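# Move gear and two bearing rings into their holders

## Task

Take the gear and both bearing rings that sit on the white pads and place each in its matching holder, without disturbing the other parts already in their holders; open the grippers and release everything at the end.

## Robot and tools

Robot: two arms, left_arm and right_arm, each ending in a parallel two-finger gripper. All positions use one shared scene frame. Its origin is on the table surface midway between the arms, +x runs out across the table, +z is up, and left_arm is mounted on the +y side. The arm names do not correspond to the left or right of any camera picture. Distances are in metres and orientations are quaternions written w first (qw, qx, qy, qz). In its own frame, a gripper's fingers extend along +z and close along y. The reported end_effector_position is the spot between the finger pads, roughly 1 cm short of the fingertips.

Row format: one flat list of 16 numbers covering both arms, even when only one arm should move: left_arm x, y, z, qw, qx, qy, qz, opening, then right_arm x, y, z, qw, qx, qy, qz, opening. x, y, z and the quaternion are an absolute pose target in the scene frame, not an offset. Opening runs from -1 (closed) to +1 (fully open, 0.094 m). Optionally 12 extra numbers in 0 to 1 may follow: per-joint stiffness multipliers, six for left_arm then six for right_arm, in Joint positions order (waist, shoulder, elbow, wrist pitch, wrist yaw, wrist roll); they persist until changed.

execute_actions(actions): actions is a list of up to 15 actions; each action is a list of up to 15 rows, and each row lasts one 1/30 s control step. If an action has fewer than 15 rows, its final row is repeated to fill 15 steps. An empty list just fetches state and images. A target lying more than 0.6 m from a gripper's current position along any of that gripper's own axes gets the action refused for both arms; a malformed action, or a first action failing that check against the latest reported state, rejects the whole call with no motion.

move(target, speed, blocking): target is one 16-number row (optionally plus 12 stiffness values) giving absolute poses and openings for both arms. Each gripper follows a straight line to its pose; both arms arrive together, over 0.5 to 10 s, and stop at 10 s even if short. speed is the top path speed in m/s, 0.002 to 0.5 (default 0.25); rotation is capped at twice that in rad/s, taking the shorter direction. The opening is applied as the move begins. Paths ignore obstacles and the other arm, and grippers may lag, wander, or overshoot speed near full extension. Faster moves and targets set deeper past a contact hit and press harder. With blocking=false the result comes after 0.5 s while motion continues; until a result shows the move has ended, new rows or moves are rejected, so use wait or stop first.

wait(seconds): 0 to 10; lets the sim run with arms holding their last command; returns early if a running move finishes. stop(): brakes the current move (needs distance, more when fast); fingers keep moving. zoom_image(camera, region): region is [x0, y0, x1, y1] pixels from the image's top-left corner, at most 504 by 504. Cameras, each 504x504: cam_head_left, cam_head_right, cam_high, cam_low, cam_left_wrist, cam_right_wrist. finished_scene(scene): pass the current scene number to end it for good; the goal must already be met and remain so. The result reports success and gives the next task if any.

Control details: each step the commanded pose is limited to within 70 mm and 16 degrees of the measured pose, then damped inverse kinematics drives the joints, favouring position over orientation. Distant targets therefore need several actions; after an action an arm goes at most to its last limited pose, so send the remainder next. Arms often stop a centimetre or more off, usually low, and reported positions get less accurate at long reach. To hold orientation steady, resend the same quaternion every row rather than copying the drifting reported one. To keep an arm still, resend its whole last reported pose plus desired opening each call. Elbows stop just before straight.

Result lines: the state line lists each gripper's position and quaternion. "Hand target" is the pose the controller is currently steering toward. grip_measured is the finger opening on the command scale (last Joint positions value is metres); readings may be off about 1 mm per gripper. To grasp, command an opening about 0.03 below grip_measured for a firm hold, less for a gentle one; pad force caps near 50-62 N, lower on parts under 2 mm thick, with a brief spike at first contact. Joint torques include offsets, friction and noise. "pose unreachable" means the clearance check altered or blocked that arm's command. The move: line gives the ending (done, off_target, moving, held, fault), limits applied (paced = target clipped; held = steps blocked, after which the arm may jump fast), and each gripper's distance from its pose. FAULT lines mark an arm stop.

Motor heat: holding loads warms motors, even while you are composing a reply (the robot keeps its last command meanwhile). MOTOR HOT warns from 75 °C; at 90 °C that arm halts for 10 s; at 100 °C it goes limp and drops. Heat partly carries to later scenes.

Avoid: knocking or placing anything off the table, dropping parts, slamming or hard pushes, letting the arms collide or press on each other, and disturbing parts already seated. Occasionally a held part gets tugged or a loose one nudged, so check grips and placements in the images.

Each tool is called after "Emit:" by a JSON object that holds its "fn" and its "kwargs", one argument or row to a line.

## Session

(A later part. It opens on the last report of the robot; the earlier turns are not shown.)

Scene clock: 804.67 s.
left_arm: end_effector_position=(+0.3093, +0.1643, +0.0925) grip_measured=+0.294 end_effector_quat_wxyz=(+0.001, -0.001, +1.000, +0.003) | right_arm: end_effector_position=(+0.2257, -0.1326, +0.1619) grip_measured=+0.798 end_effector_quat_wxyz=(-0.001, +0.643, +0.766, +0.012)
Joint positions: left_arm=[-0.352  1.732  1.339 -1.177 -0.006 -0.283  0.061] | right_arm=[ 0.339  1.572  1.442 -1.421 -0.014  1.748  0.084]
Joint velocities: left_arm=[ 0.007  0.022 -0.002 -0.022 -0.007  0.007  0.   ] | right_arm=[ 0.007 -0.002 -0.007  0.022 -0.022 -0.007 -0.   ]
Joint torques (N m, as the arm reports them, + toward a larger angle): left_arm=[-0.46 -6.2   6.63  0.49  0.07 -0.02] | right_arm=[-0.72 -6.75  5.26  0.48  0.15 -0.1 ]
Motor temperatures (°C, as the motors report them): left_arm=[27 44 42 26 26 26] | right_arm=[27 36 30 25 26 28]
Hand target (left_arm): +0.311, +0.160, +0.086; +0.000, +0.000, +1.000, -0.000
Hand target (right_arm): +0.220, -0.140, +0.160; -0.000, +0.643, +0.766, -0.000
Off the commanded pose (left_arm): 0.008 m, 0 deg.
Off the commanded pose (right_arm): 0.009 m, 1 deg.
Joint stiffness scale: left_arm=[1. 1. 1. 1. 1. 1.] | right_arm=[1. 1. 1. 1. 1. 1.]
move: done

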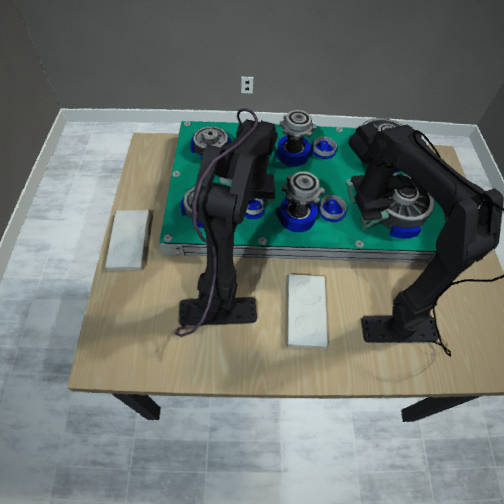

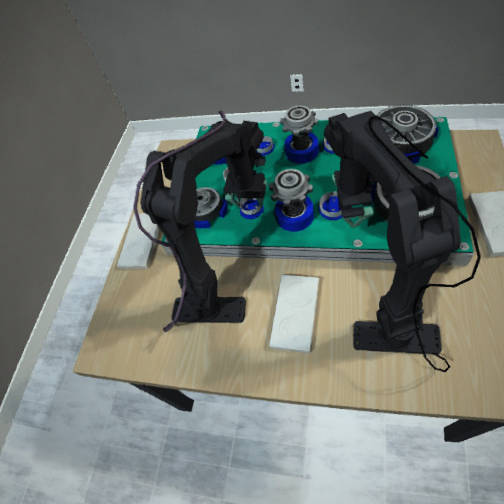

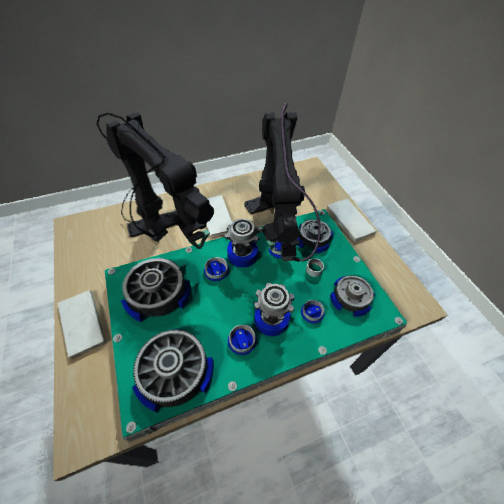

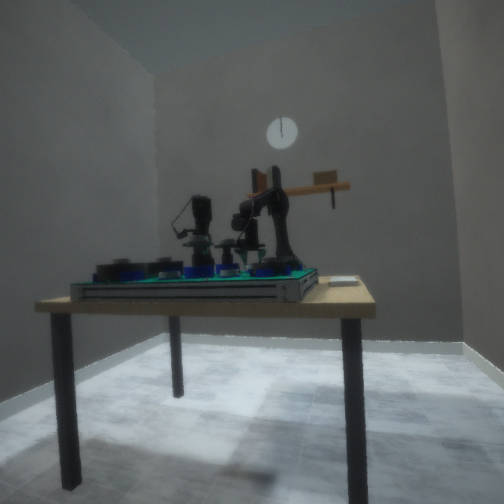

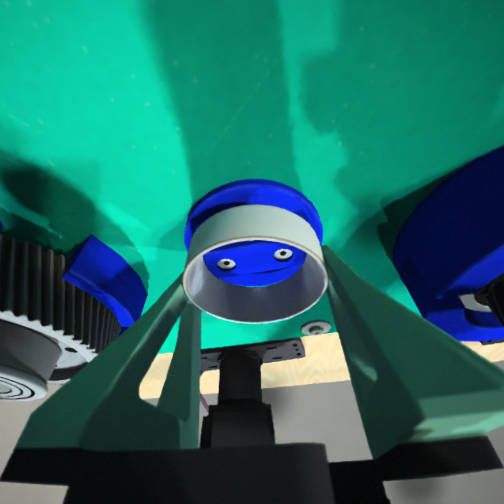

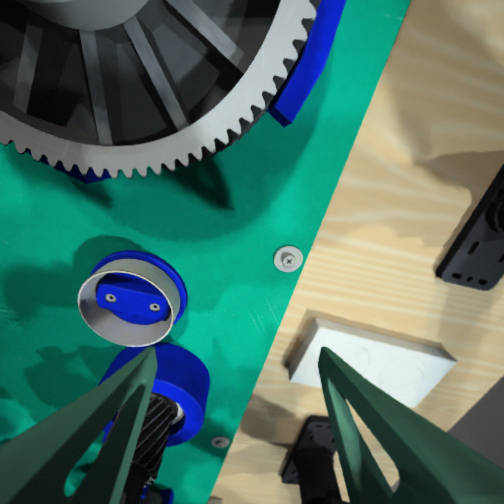

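Emit:
{"fn": "move", "kwargs": {
  "target": [0.3115,0.160,0.079,0,0,1,0,0.255,0.220,-0.140,0.160,0,0.6428,0.766,0,0.80],
  "speed": 0.012
}}

Emit:
{"fn": "zoom_image", "kwargs": {
  "camera": "cam_left_wrist",
  "region": [150, 110, 370, 330]
}}

Scene clock: 809.50 s.
left_arm: end_effector_position=(+0.3094, +0.1643, +0.0873) grip_measured=+0.294 end_effector_quat_wxyz=(+0.003, -0.001, +1.000, +0.002) | right_arm: end_effector_position=(+0.2257, -0.1326, +0.1619) grip_measured=+0.798 end_effector_quat_wxyz=(-0.001, +0.643, +0.766, +0.012)
Joint positions: left_arm=[-0.352  1.732  1.318 -1.153 -0.006 -0.283  0.061] | right_arm=[ 0.339  1.572  1.442 -1.421 -0.014  1.748  0.084]
Joint velocities: left_arm=[-0.012  0.017 -0.017 -0.081 -0.007  0.051 -0.   ] | right_arm=[-0.002  0.007 -0.002  0.022  0.007 -0.037 -0.   ]
Joint torques (N m, as the arm reports them, + toward a larger angle): left_arm=[-0.43 -5.76  6.7   0.51  0.07 -0.04] | right_arm=[-0.72 -6.75  5.26  0.48  0.15 -0.09]
Motor temperatures (°C, as the motors report them): left_arm=[27 44 42 26 26 26] | right_arm=[27 36 30 25 26 28]
Hand target (left_arm): +0.311, +0.160, +0.079; +0.000, +0.000, +1.000, -0.000
Hand target (right_arm): +0.220, -0.140, +0.160; -0.000, +0.643, +0.766, -0.000
Off the commanded pose (left_arm): 0.010 m, 0 deg.
Off the commanded pose (right_arm): 0.009 m, 1 deg.
Joint stiffness scale: left_arm=[1. 1. 1. 1. 1. 1.] | right_arm=[1. 1. 1. 1. 1. 1.]
move: done

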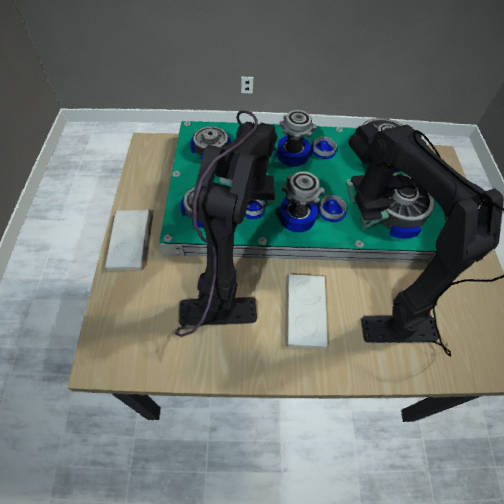

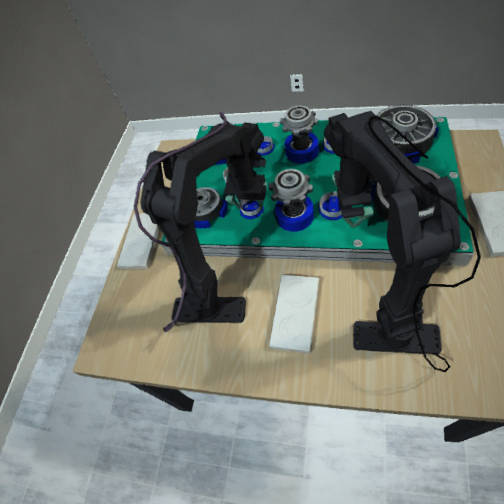

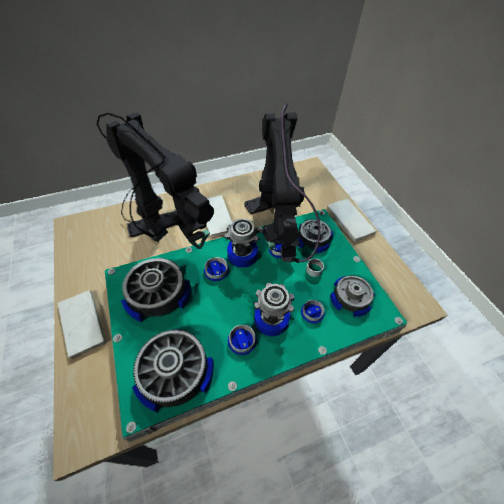

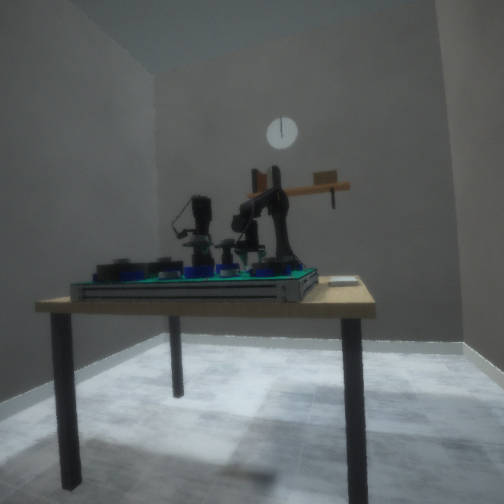

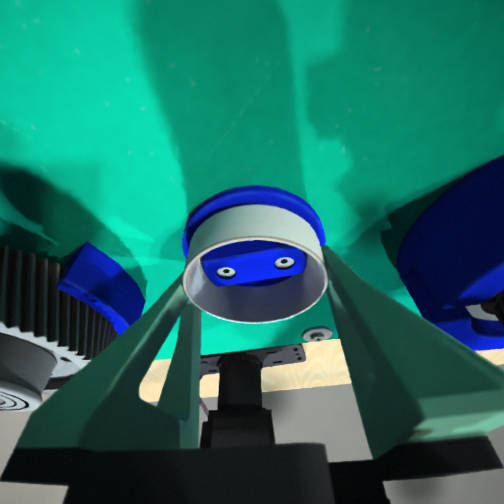

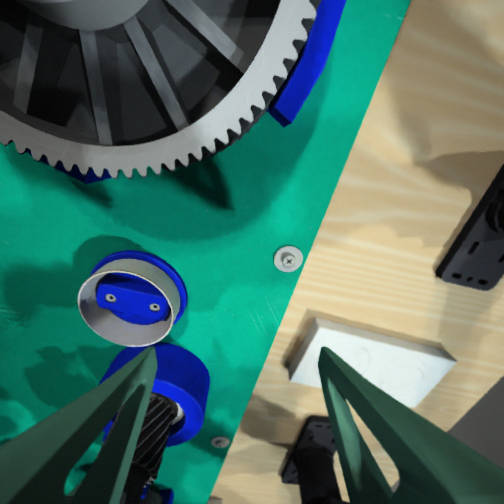

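Region (150, 110, 370, 330) of cam_left_wrist's 504x504 image, scaled by 2.291, with more detail than that image has.

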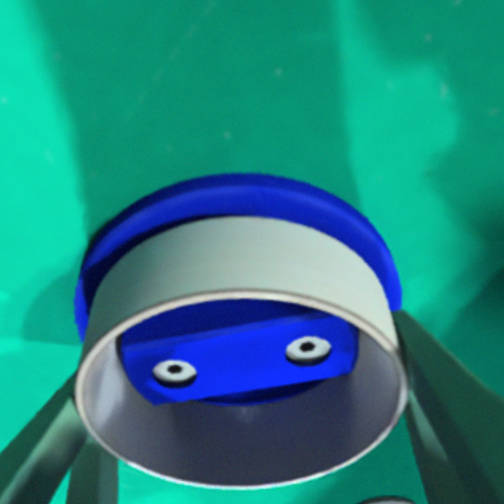

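Emit:
{"fn": "execute_actions", "kwargs": {
  "actions": [
    [[0.3113,0.160,0.0786,0,0,1,0,0.255,0.220,-0.140,0.160,0,0.6428,0.766,0,0.80],[0.3111,0.160,0.0782,0,0,1,0,0.255,0.220,-0.140,0.160,0,0.6428,0.766,0,0.80],[0.3109,0.160,0.0778,0,0,1,0,0.255,0.220,-0.140,0.160,0,0.6428,0.766,0,0.80],[0.3107,0.160,0.0774,0,0,1,0,0.255,0.220,-0.140,0.160,0,0.6428,0.766,0,0.80],[0.3105,0.160,0.0770,0,0,1,0,0.255,0.220,-0.140,0.160,0,0.6428,0.766,0,0.80],[0.3105,0.160,0.0766,0,0,1,0,0.255,0.220,-0.140,0.160,0,0.6428,0.766,0,0.80],[0.3105,0.160,0.0762,0,0,1,0,0.255,0.220,-0.140,0.160,0,0.6428,0.766,0,0.80],[0.3105,0.160,0.0758,0,0,1,0,0.255,0.220,-0.140,0.160,0,0.6428,0.766,0,0.80],[0.3105,0.160,0.0755,0,0,1,0,0.255,0.220,-0.140,0.160,0,0.6428,0.766,0,0.80]]
  ]
}}

Scene clock: 813.93 s.
left_arm: end_effector_position=(+0.3092, +0.1644, +0.0846) grip_measured=+0.294 end_effector_quat_wxyz=(+0.004, -0.001, +1.000, +0.002) | right_arm: end_effector_position=(+0.2257, -0.1326, +0.1619) grip_measured=+0.798 end_effector_quat_wxyz=(-0.001, +0.643, +0.766, +0.012)
Joint positions: left_arm=[-0.352  1.732  1.307 -1.141 -0.006 -0.283  0.061] | right_arm=[ 0.339  1.572  1.442 -1.421 -0.014  1.748  0.084]
Joint velocities: left_arm=[-0.012 -0.012 -0.007  0.007  0.007 -0.037 -0.001] | right_arm=[-0.007  0.002 -0.017  0.037 -0.051 -0.037 -0.   ]
Joint torques (N m, as the arm reports them, + toward a larger angle): left_arm=[-0.56 -5.62  6.24  0.55  0.05 -0.05] | right_arm=[-0.72 -6.75  5.26  0.48  0.15 -0.1 ]
Motor temperatures (°C, as the motors report them): left_arm=[27 44 42 26 26 26] | right_arm=[27 36 30 25 26 28]
Hand target (left_arm): +0.310, +0.160, +0.076; -0.000, +0.000, +1.000, +0.000
Hand target (right_arm): +0.220, -0.140, +0.160; -0.000, +0.643, +0.766, -0.000
Off the commanded pose (left_arm): 0.010 m, 1 deg.
Off the commanded pose (right_arm): 0.009 m, 1 deg.
Joint stiffness scale: left_arm=[1. 1. 1. 1. 1. 1.] | right_arm=[1. 1. 1. 1. 1. 1.]

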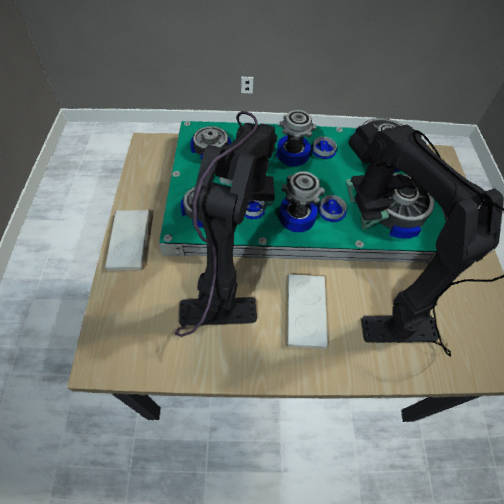

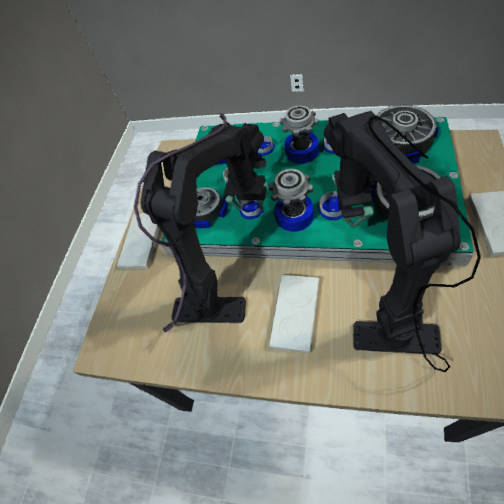

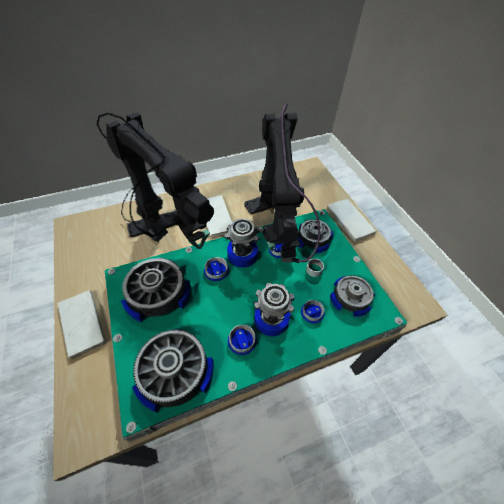

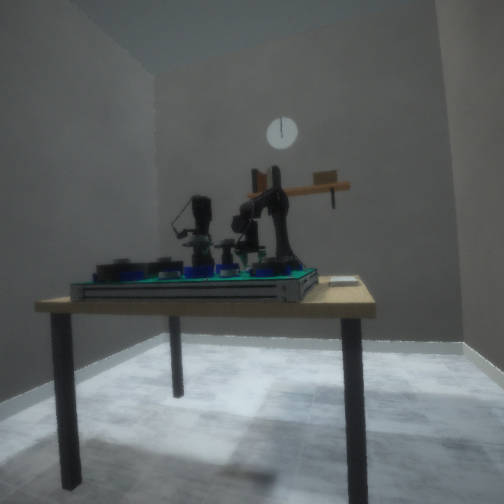

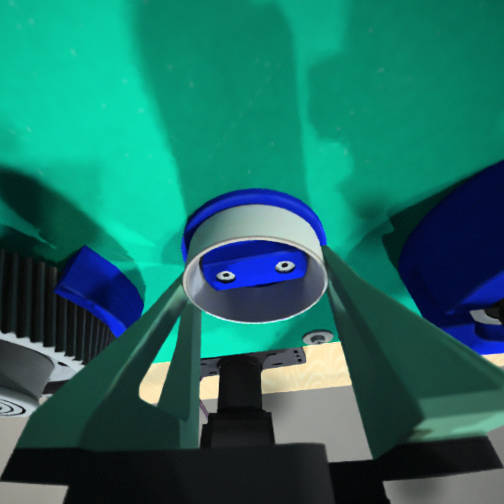

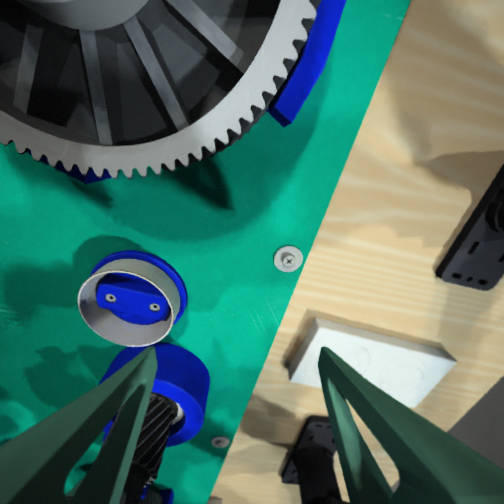

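Emit:
{"fn": "execute_actions", "kwargs": {
  "actions": [
    [[0.3103,0.161,0.077,0,0,1,0,0.255,0.220,-0.140,0.160,0,0.6428,0.766,0,0.80],[0.3101,0.162,0.079,0,0,1,0,0.255,0.220,-0.140,0.160,0,0.6428,0.766,0,0.80],[0.3099,0.163,0.081,0,0,1,0,0.255,0.220,-0.140,0.160,0,0.6428,0.766,0,0.80],[0.3097,0.1635,0.082,0,0,1,0,0.255,0.220,-0.140,0.160,0,0.6428,0.766,0,0.80],[0.3097,0.1635,0.082,0,0,1,0,0.27,0.220,-0.140,0.160,0,0.6428,0.766,0,0.80],[0.3097,0.1635,0.082,0,0,1,0,0.285,0.220,-0.140,0.160,0,0.6428,0.766,0,0.80],[0.3097,0.1635,0.082,0,0,1,0,0.30,0.220,-0.140,0.160,0,0.6428,0.766,0,0.80],[0.3097,0.1635,0.082,0,0,1,0,0.33,0.220,-0.140,0.160,0,0.6428,0.766,0,0.80],[0.3097,0.1635,0.082,0,0,1,0,0.37,0.220,-0.140,0.160,0,0.6428,0.766,0,0.80],[0.3097,0.1635,0.082,0,0,1,0,0.42,0.220,-0.140,0.160,0,0.6428,0.766,0,0.80],[0.3097,0.1635,0.082,0,0,1,0,0.47,0.220,-0.140,0.160,0,0.6428,0.766,0,0.80],[0.3097,0.1635,0.082,0,0,1,0,0.52,0.220,-0.140,0.160,0,0.6428,0.766,0,0.80],[0.3097,0.1635,0.082,0,0,1,0,0.55,0.220,-0.140,0.160,0,0.6428,0.766,0,0.80]]
  ]
}}

Emit:
{"fn": "move", "kwargs": {
  "target": [0.3095,0.164,0.150,0,0,1,0,0.55,0.220,-0.140,0.160,0,0.6428,0.766,0,0.80],
  "speed": 0.08
}}

Scene clock: 819.60 s.
left_arm: end_effector_position=(+0.3092, +0.1644, +0.0846) grip_measured=+0.547 end_effector_quat_wxyz=(+0.004, -0.001, +1.000, +0.002) | right_arm: end_effector_position=(+0.2257, -0.1326, +0.1619) grip_measured=+0.798 end_effector_quat_wxyz=(-0.001, +0.643, +0.766, +0.012)
Joint positions: left_arm=[-0.352  1.732  1.307 -1.141 -0.006 -0.283  0.073] | right_arm=[ 0.339  1.572  1.442 -1.421 -0.014  1.748  0.084]
Joint velocities: left_arm=[ 0.002 -0.012 -0.022 -0.037 -0.022  0.051  0.001] | right_arm=[ 0.012 -0.002 -0.012 -0.022  0.081 -0.066  0.002]
Joint torques (N m, as the arm reports them, + toward a larger angle): left_arm=[ 0.14 -6.72  7.53  0.31  0.05  0.08] | right_arm=[-0.71 -6.76  5.27  0.48  0.15 -0.1 ]
Motor temperatures (°C, as the motors report them): left_arm=[27 44 42 26 26 26] | right_arm=[27 36 30 25 26 28]
Hand target (left_arm): +0.310, +0.164, +0.082; +0.000, +0.000, +1.000, +0.000
Hand target (right_arm): +0.220, -0.140, +0.160; -0.000, +0.643, +0.766, -0.000
Off the commanded pose (left_arm): 0.003 m, 1 deg.
Off the commanded pose (right_arm): 0.009 m, 1 deg.
Joint stiffness scale: left_arm=[1. 1. 1. 1. 1. 1.] | right_arm=[1. 1. 1. 1. 1. 1.]

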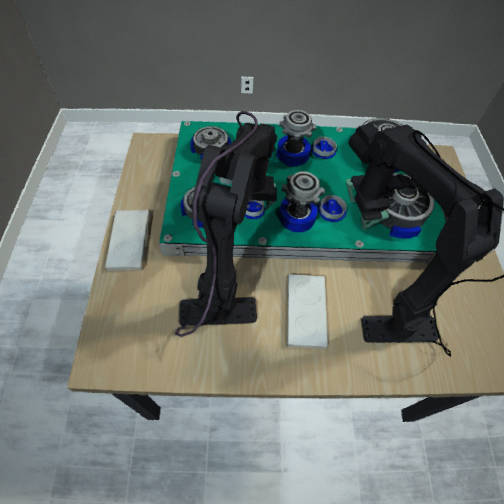

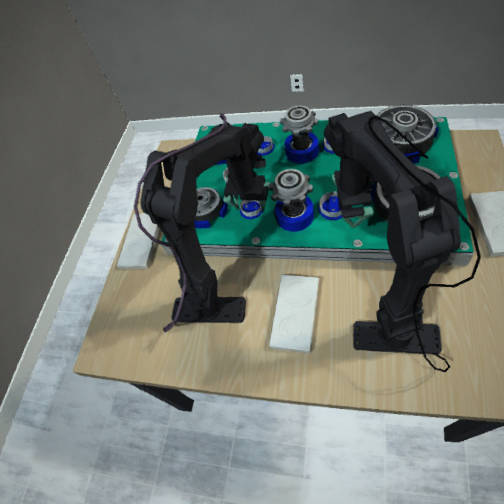

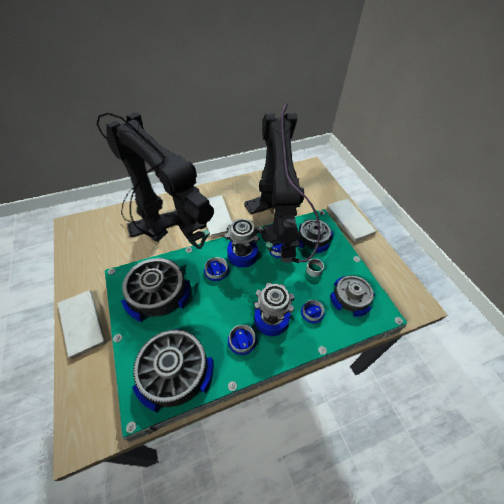

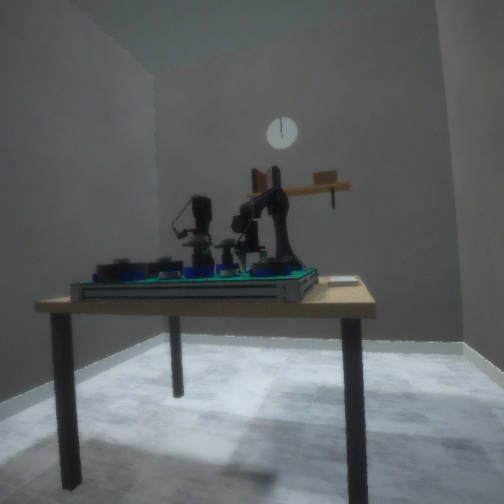

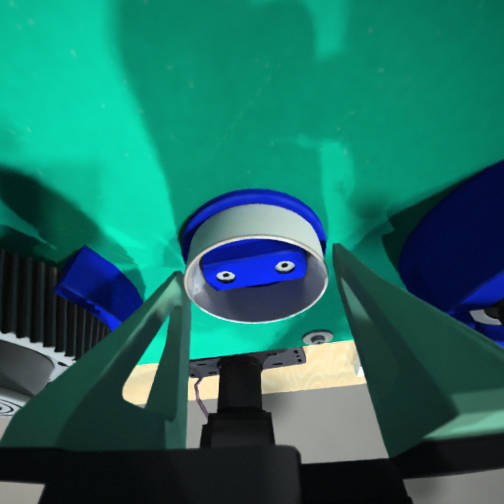

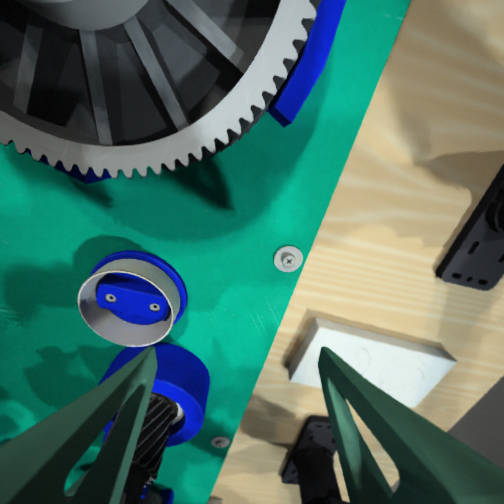

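Scene clock: 820.97 s.
left_arm: end_effector_position=(+0.3069, +0.1651, +0.1424) grip_measured=+0.547 end_effector_quat_wxyz=(-0.009, -0.001, +1.000, +0.006) | right_arm: end_effector_position=(+0.2257, -0.1326, +0.1619) grip_measured=+0.798 end_effector_quat_wxyz=(-0.001, +0.643, +0.766, +0.012)
Joint positions: left_arm=[-0.352  1.732  1.538 -1.397 -0.006 -0.283  0.073] | right_arm=[ 0.339  1.572  1.442 -1.421 -0.014  1.748  0.084]
Joint velocities: left_arm=[ 0.012 -0.017  0.002 -0.022 -0.022  0.037  0.   ] | right_arm=[-0.007  0.007  0.017  0.007 -0.022  0.081 -0.   ]
Joint torques (N m, as the arm reports them, + toward a larger angle): left_arm=[ 0.24 -7.72  9.75  0.16  0.08  0.08] | right_arm=[-0.73 -6.76  5.27  0.48  0.15 -0.1 ]
Motor temperatures (°C, as the motors report them): left_arm=[27 44 42 26 26 26] | right_arm=[27 36 30 25 26 28]
Hand target (left_arm): +0.309, +0.164, +0.150; +0.000, +0.000, +1.000, +0.000
Hand target (right_arm): +0.220, -0.140, +0.160; -0.000, +0.643, +0.766, -0.000
Off the commanded pose (left_arm): 0.008 m, 1 deg.
Off the commanded pose (right_arm): 0.009 m, 1 deg.
Joint stiffness scale: left_arm=[1. 1. 1. 1. 1. 1.] | right_arm=[1. 1. 1. 1. 1. 1.]
move: done

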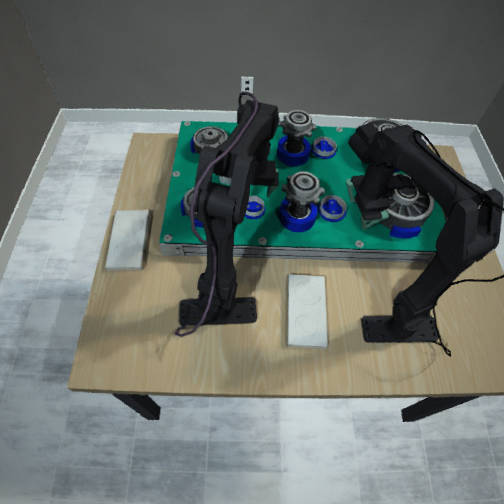

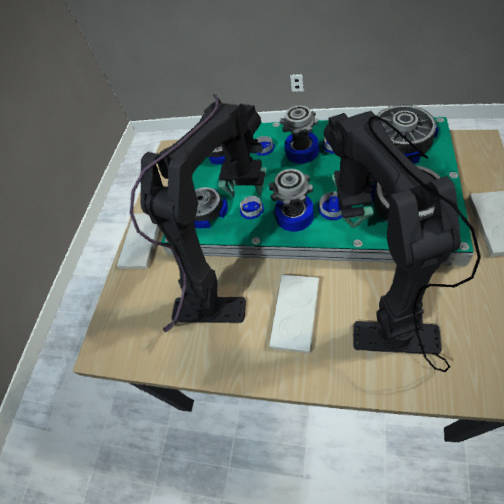

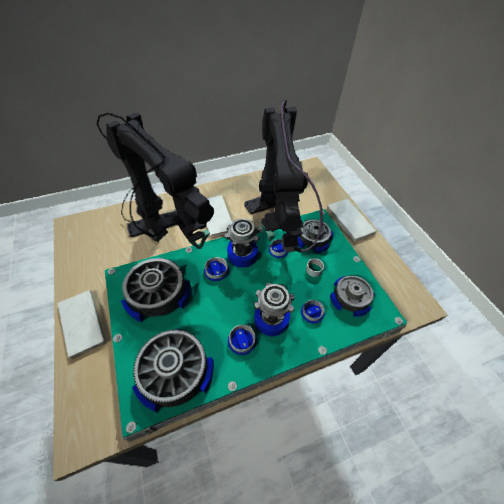

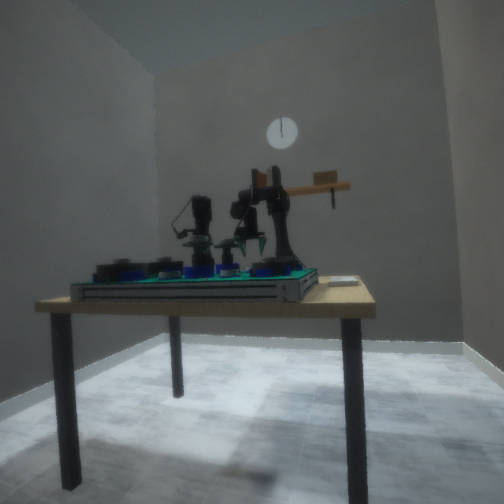

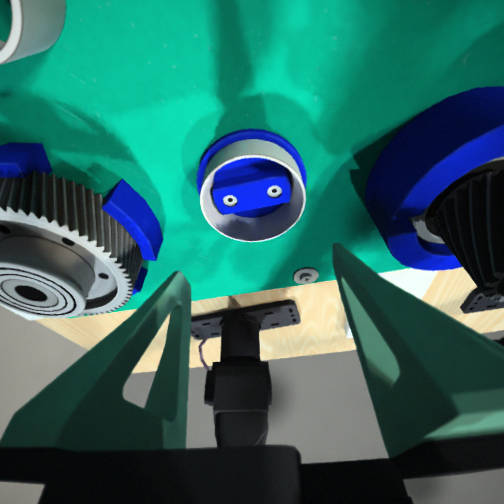

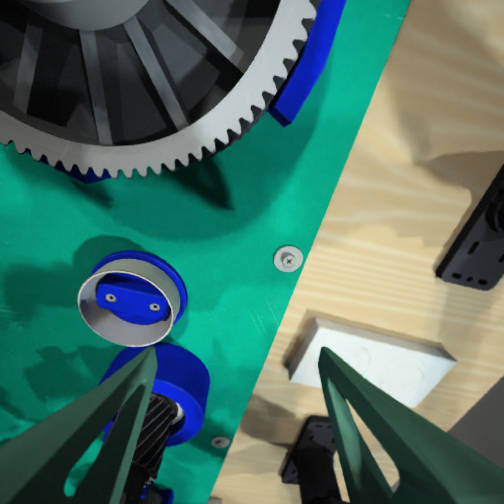

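All three parts are seated and released, and both arms are clear.

Emit:
{"fn": "finished_scene", "kwargs": {
  "scene": 2
}}

The scene is finished: the task was done.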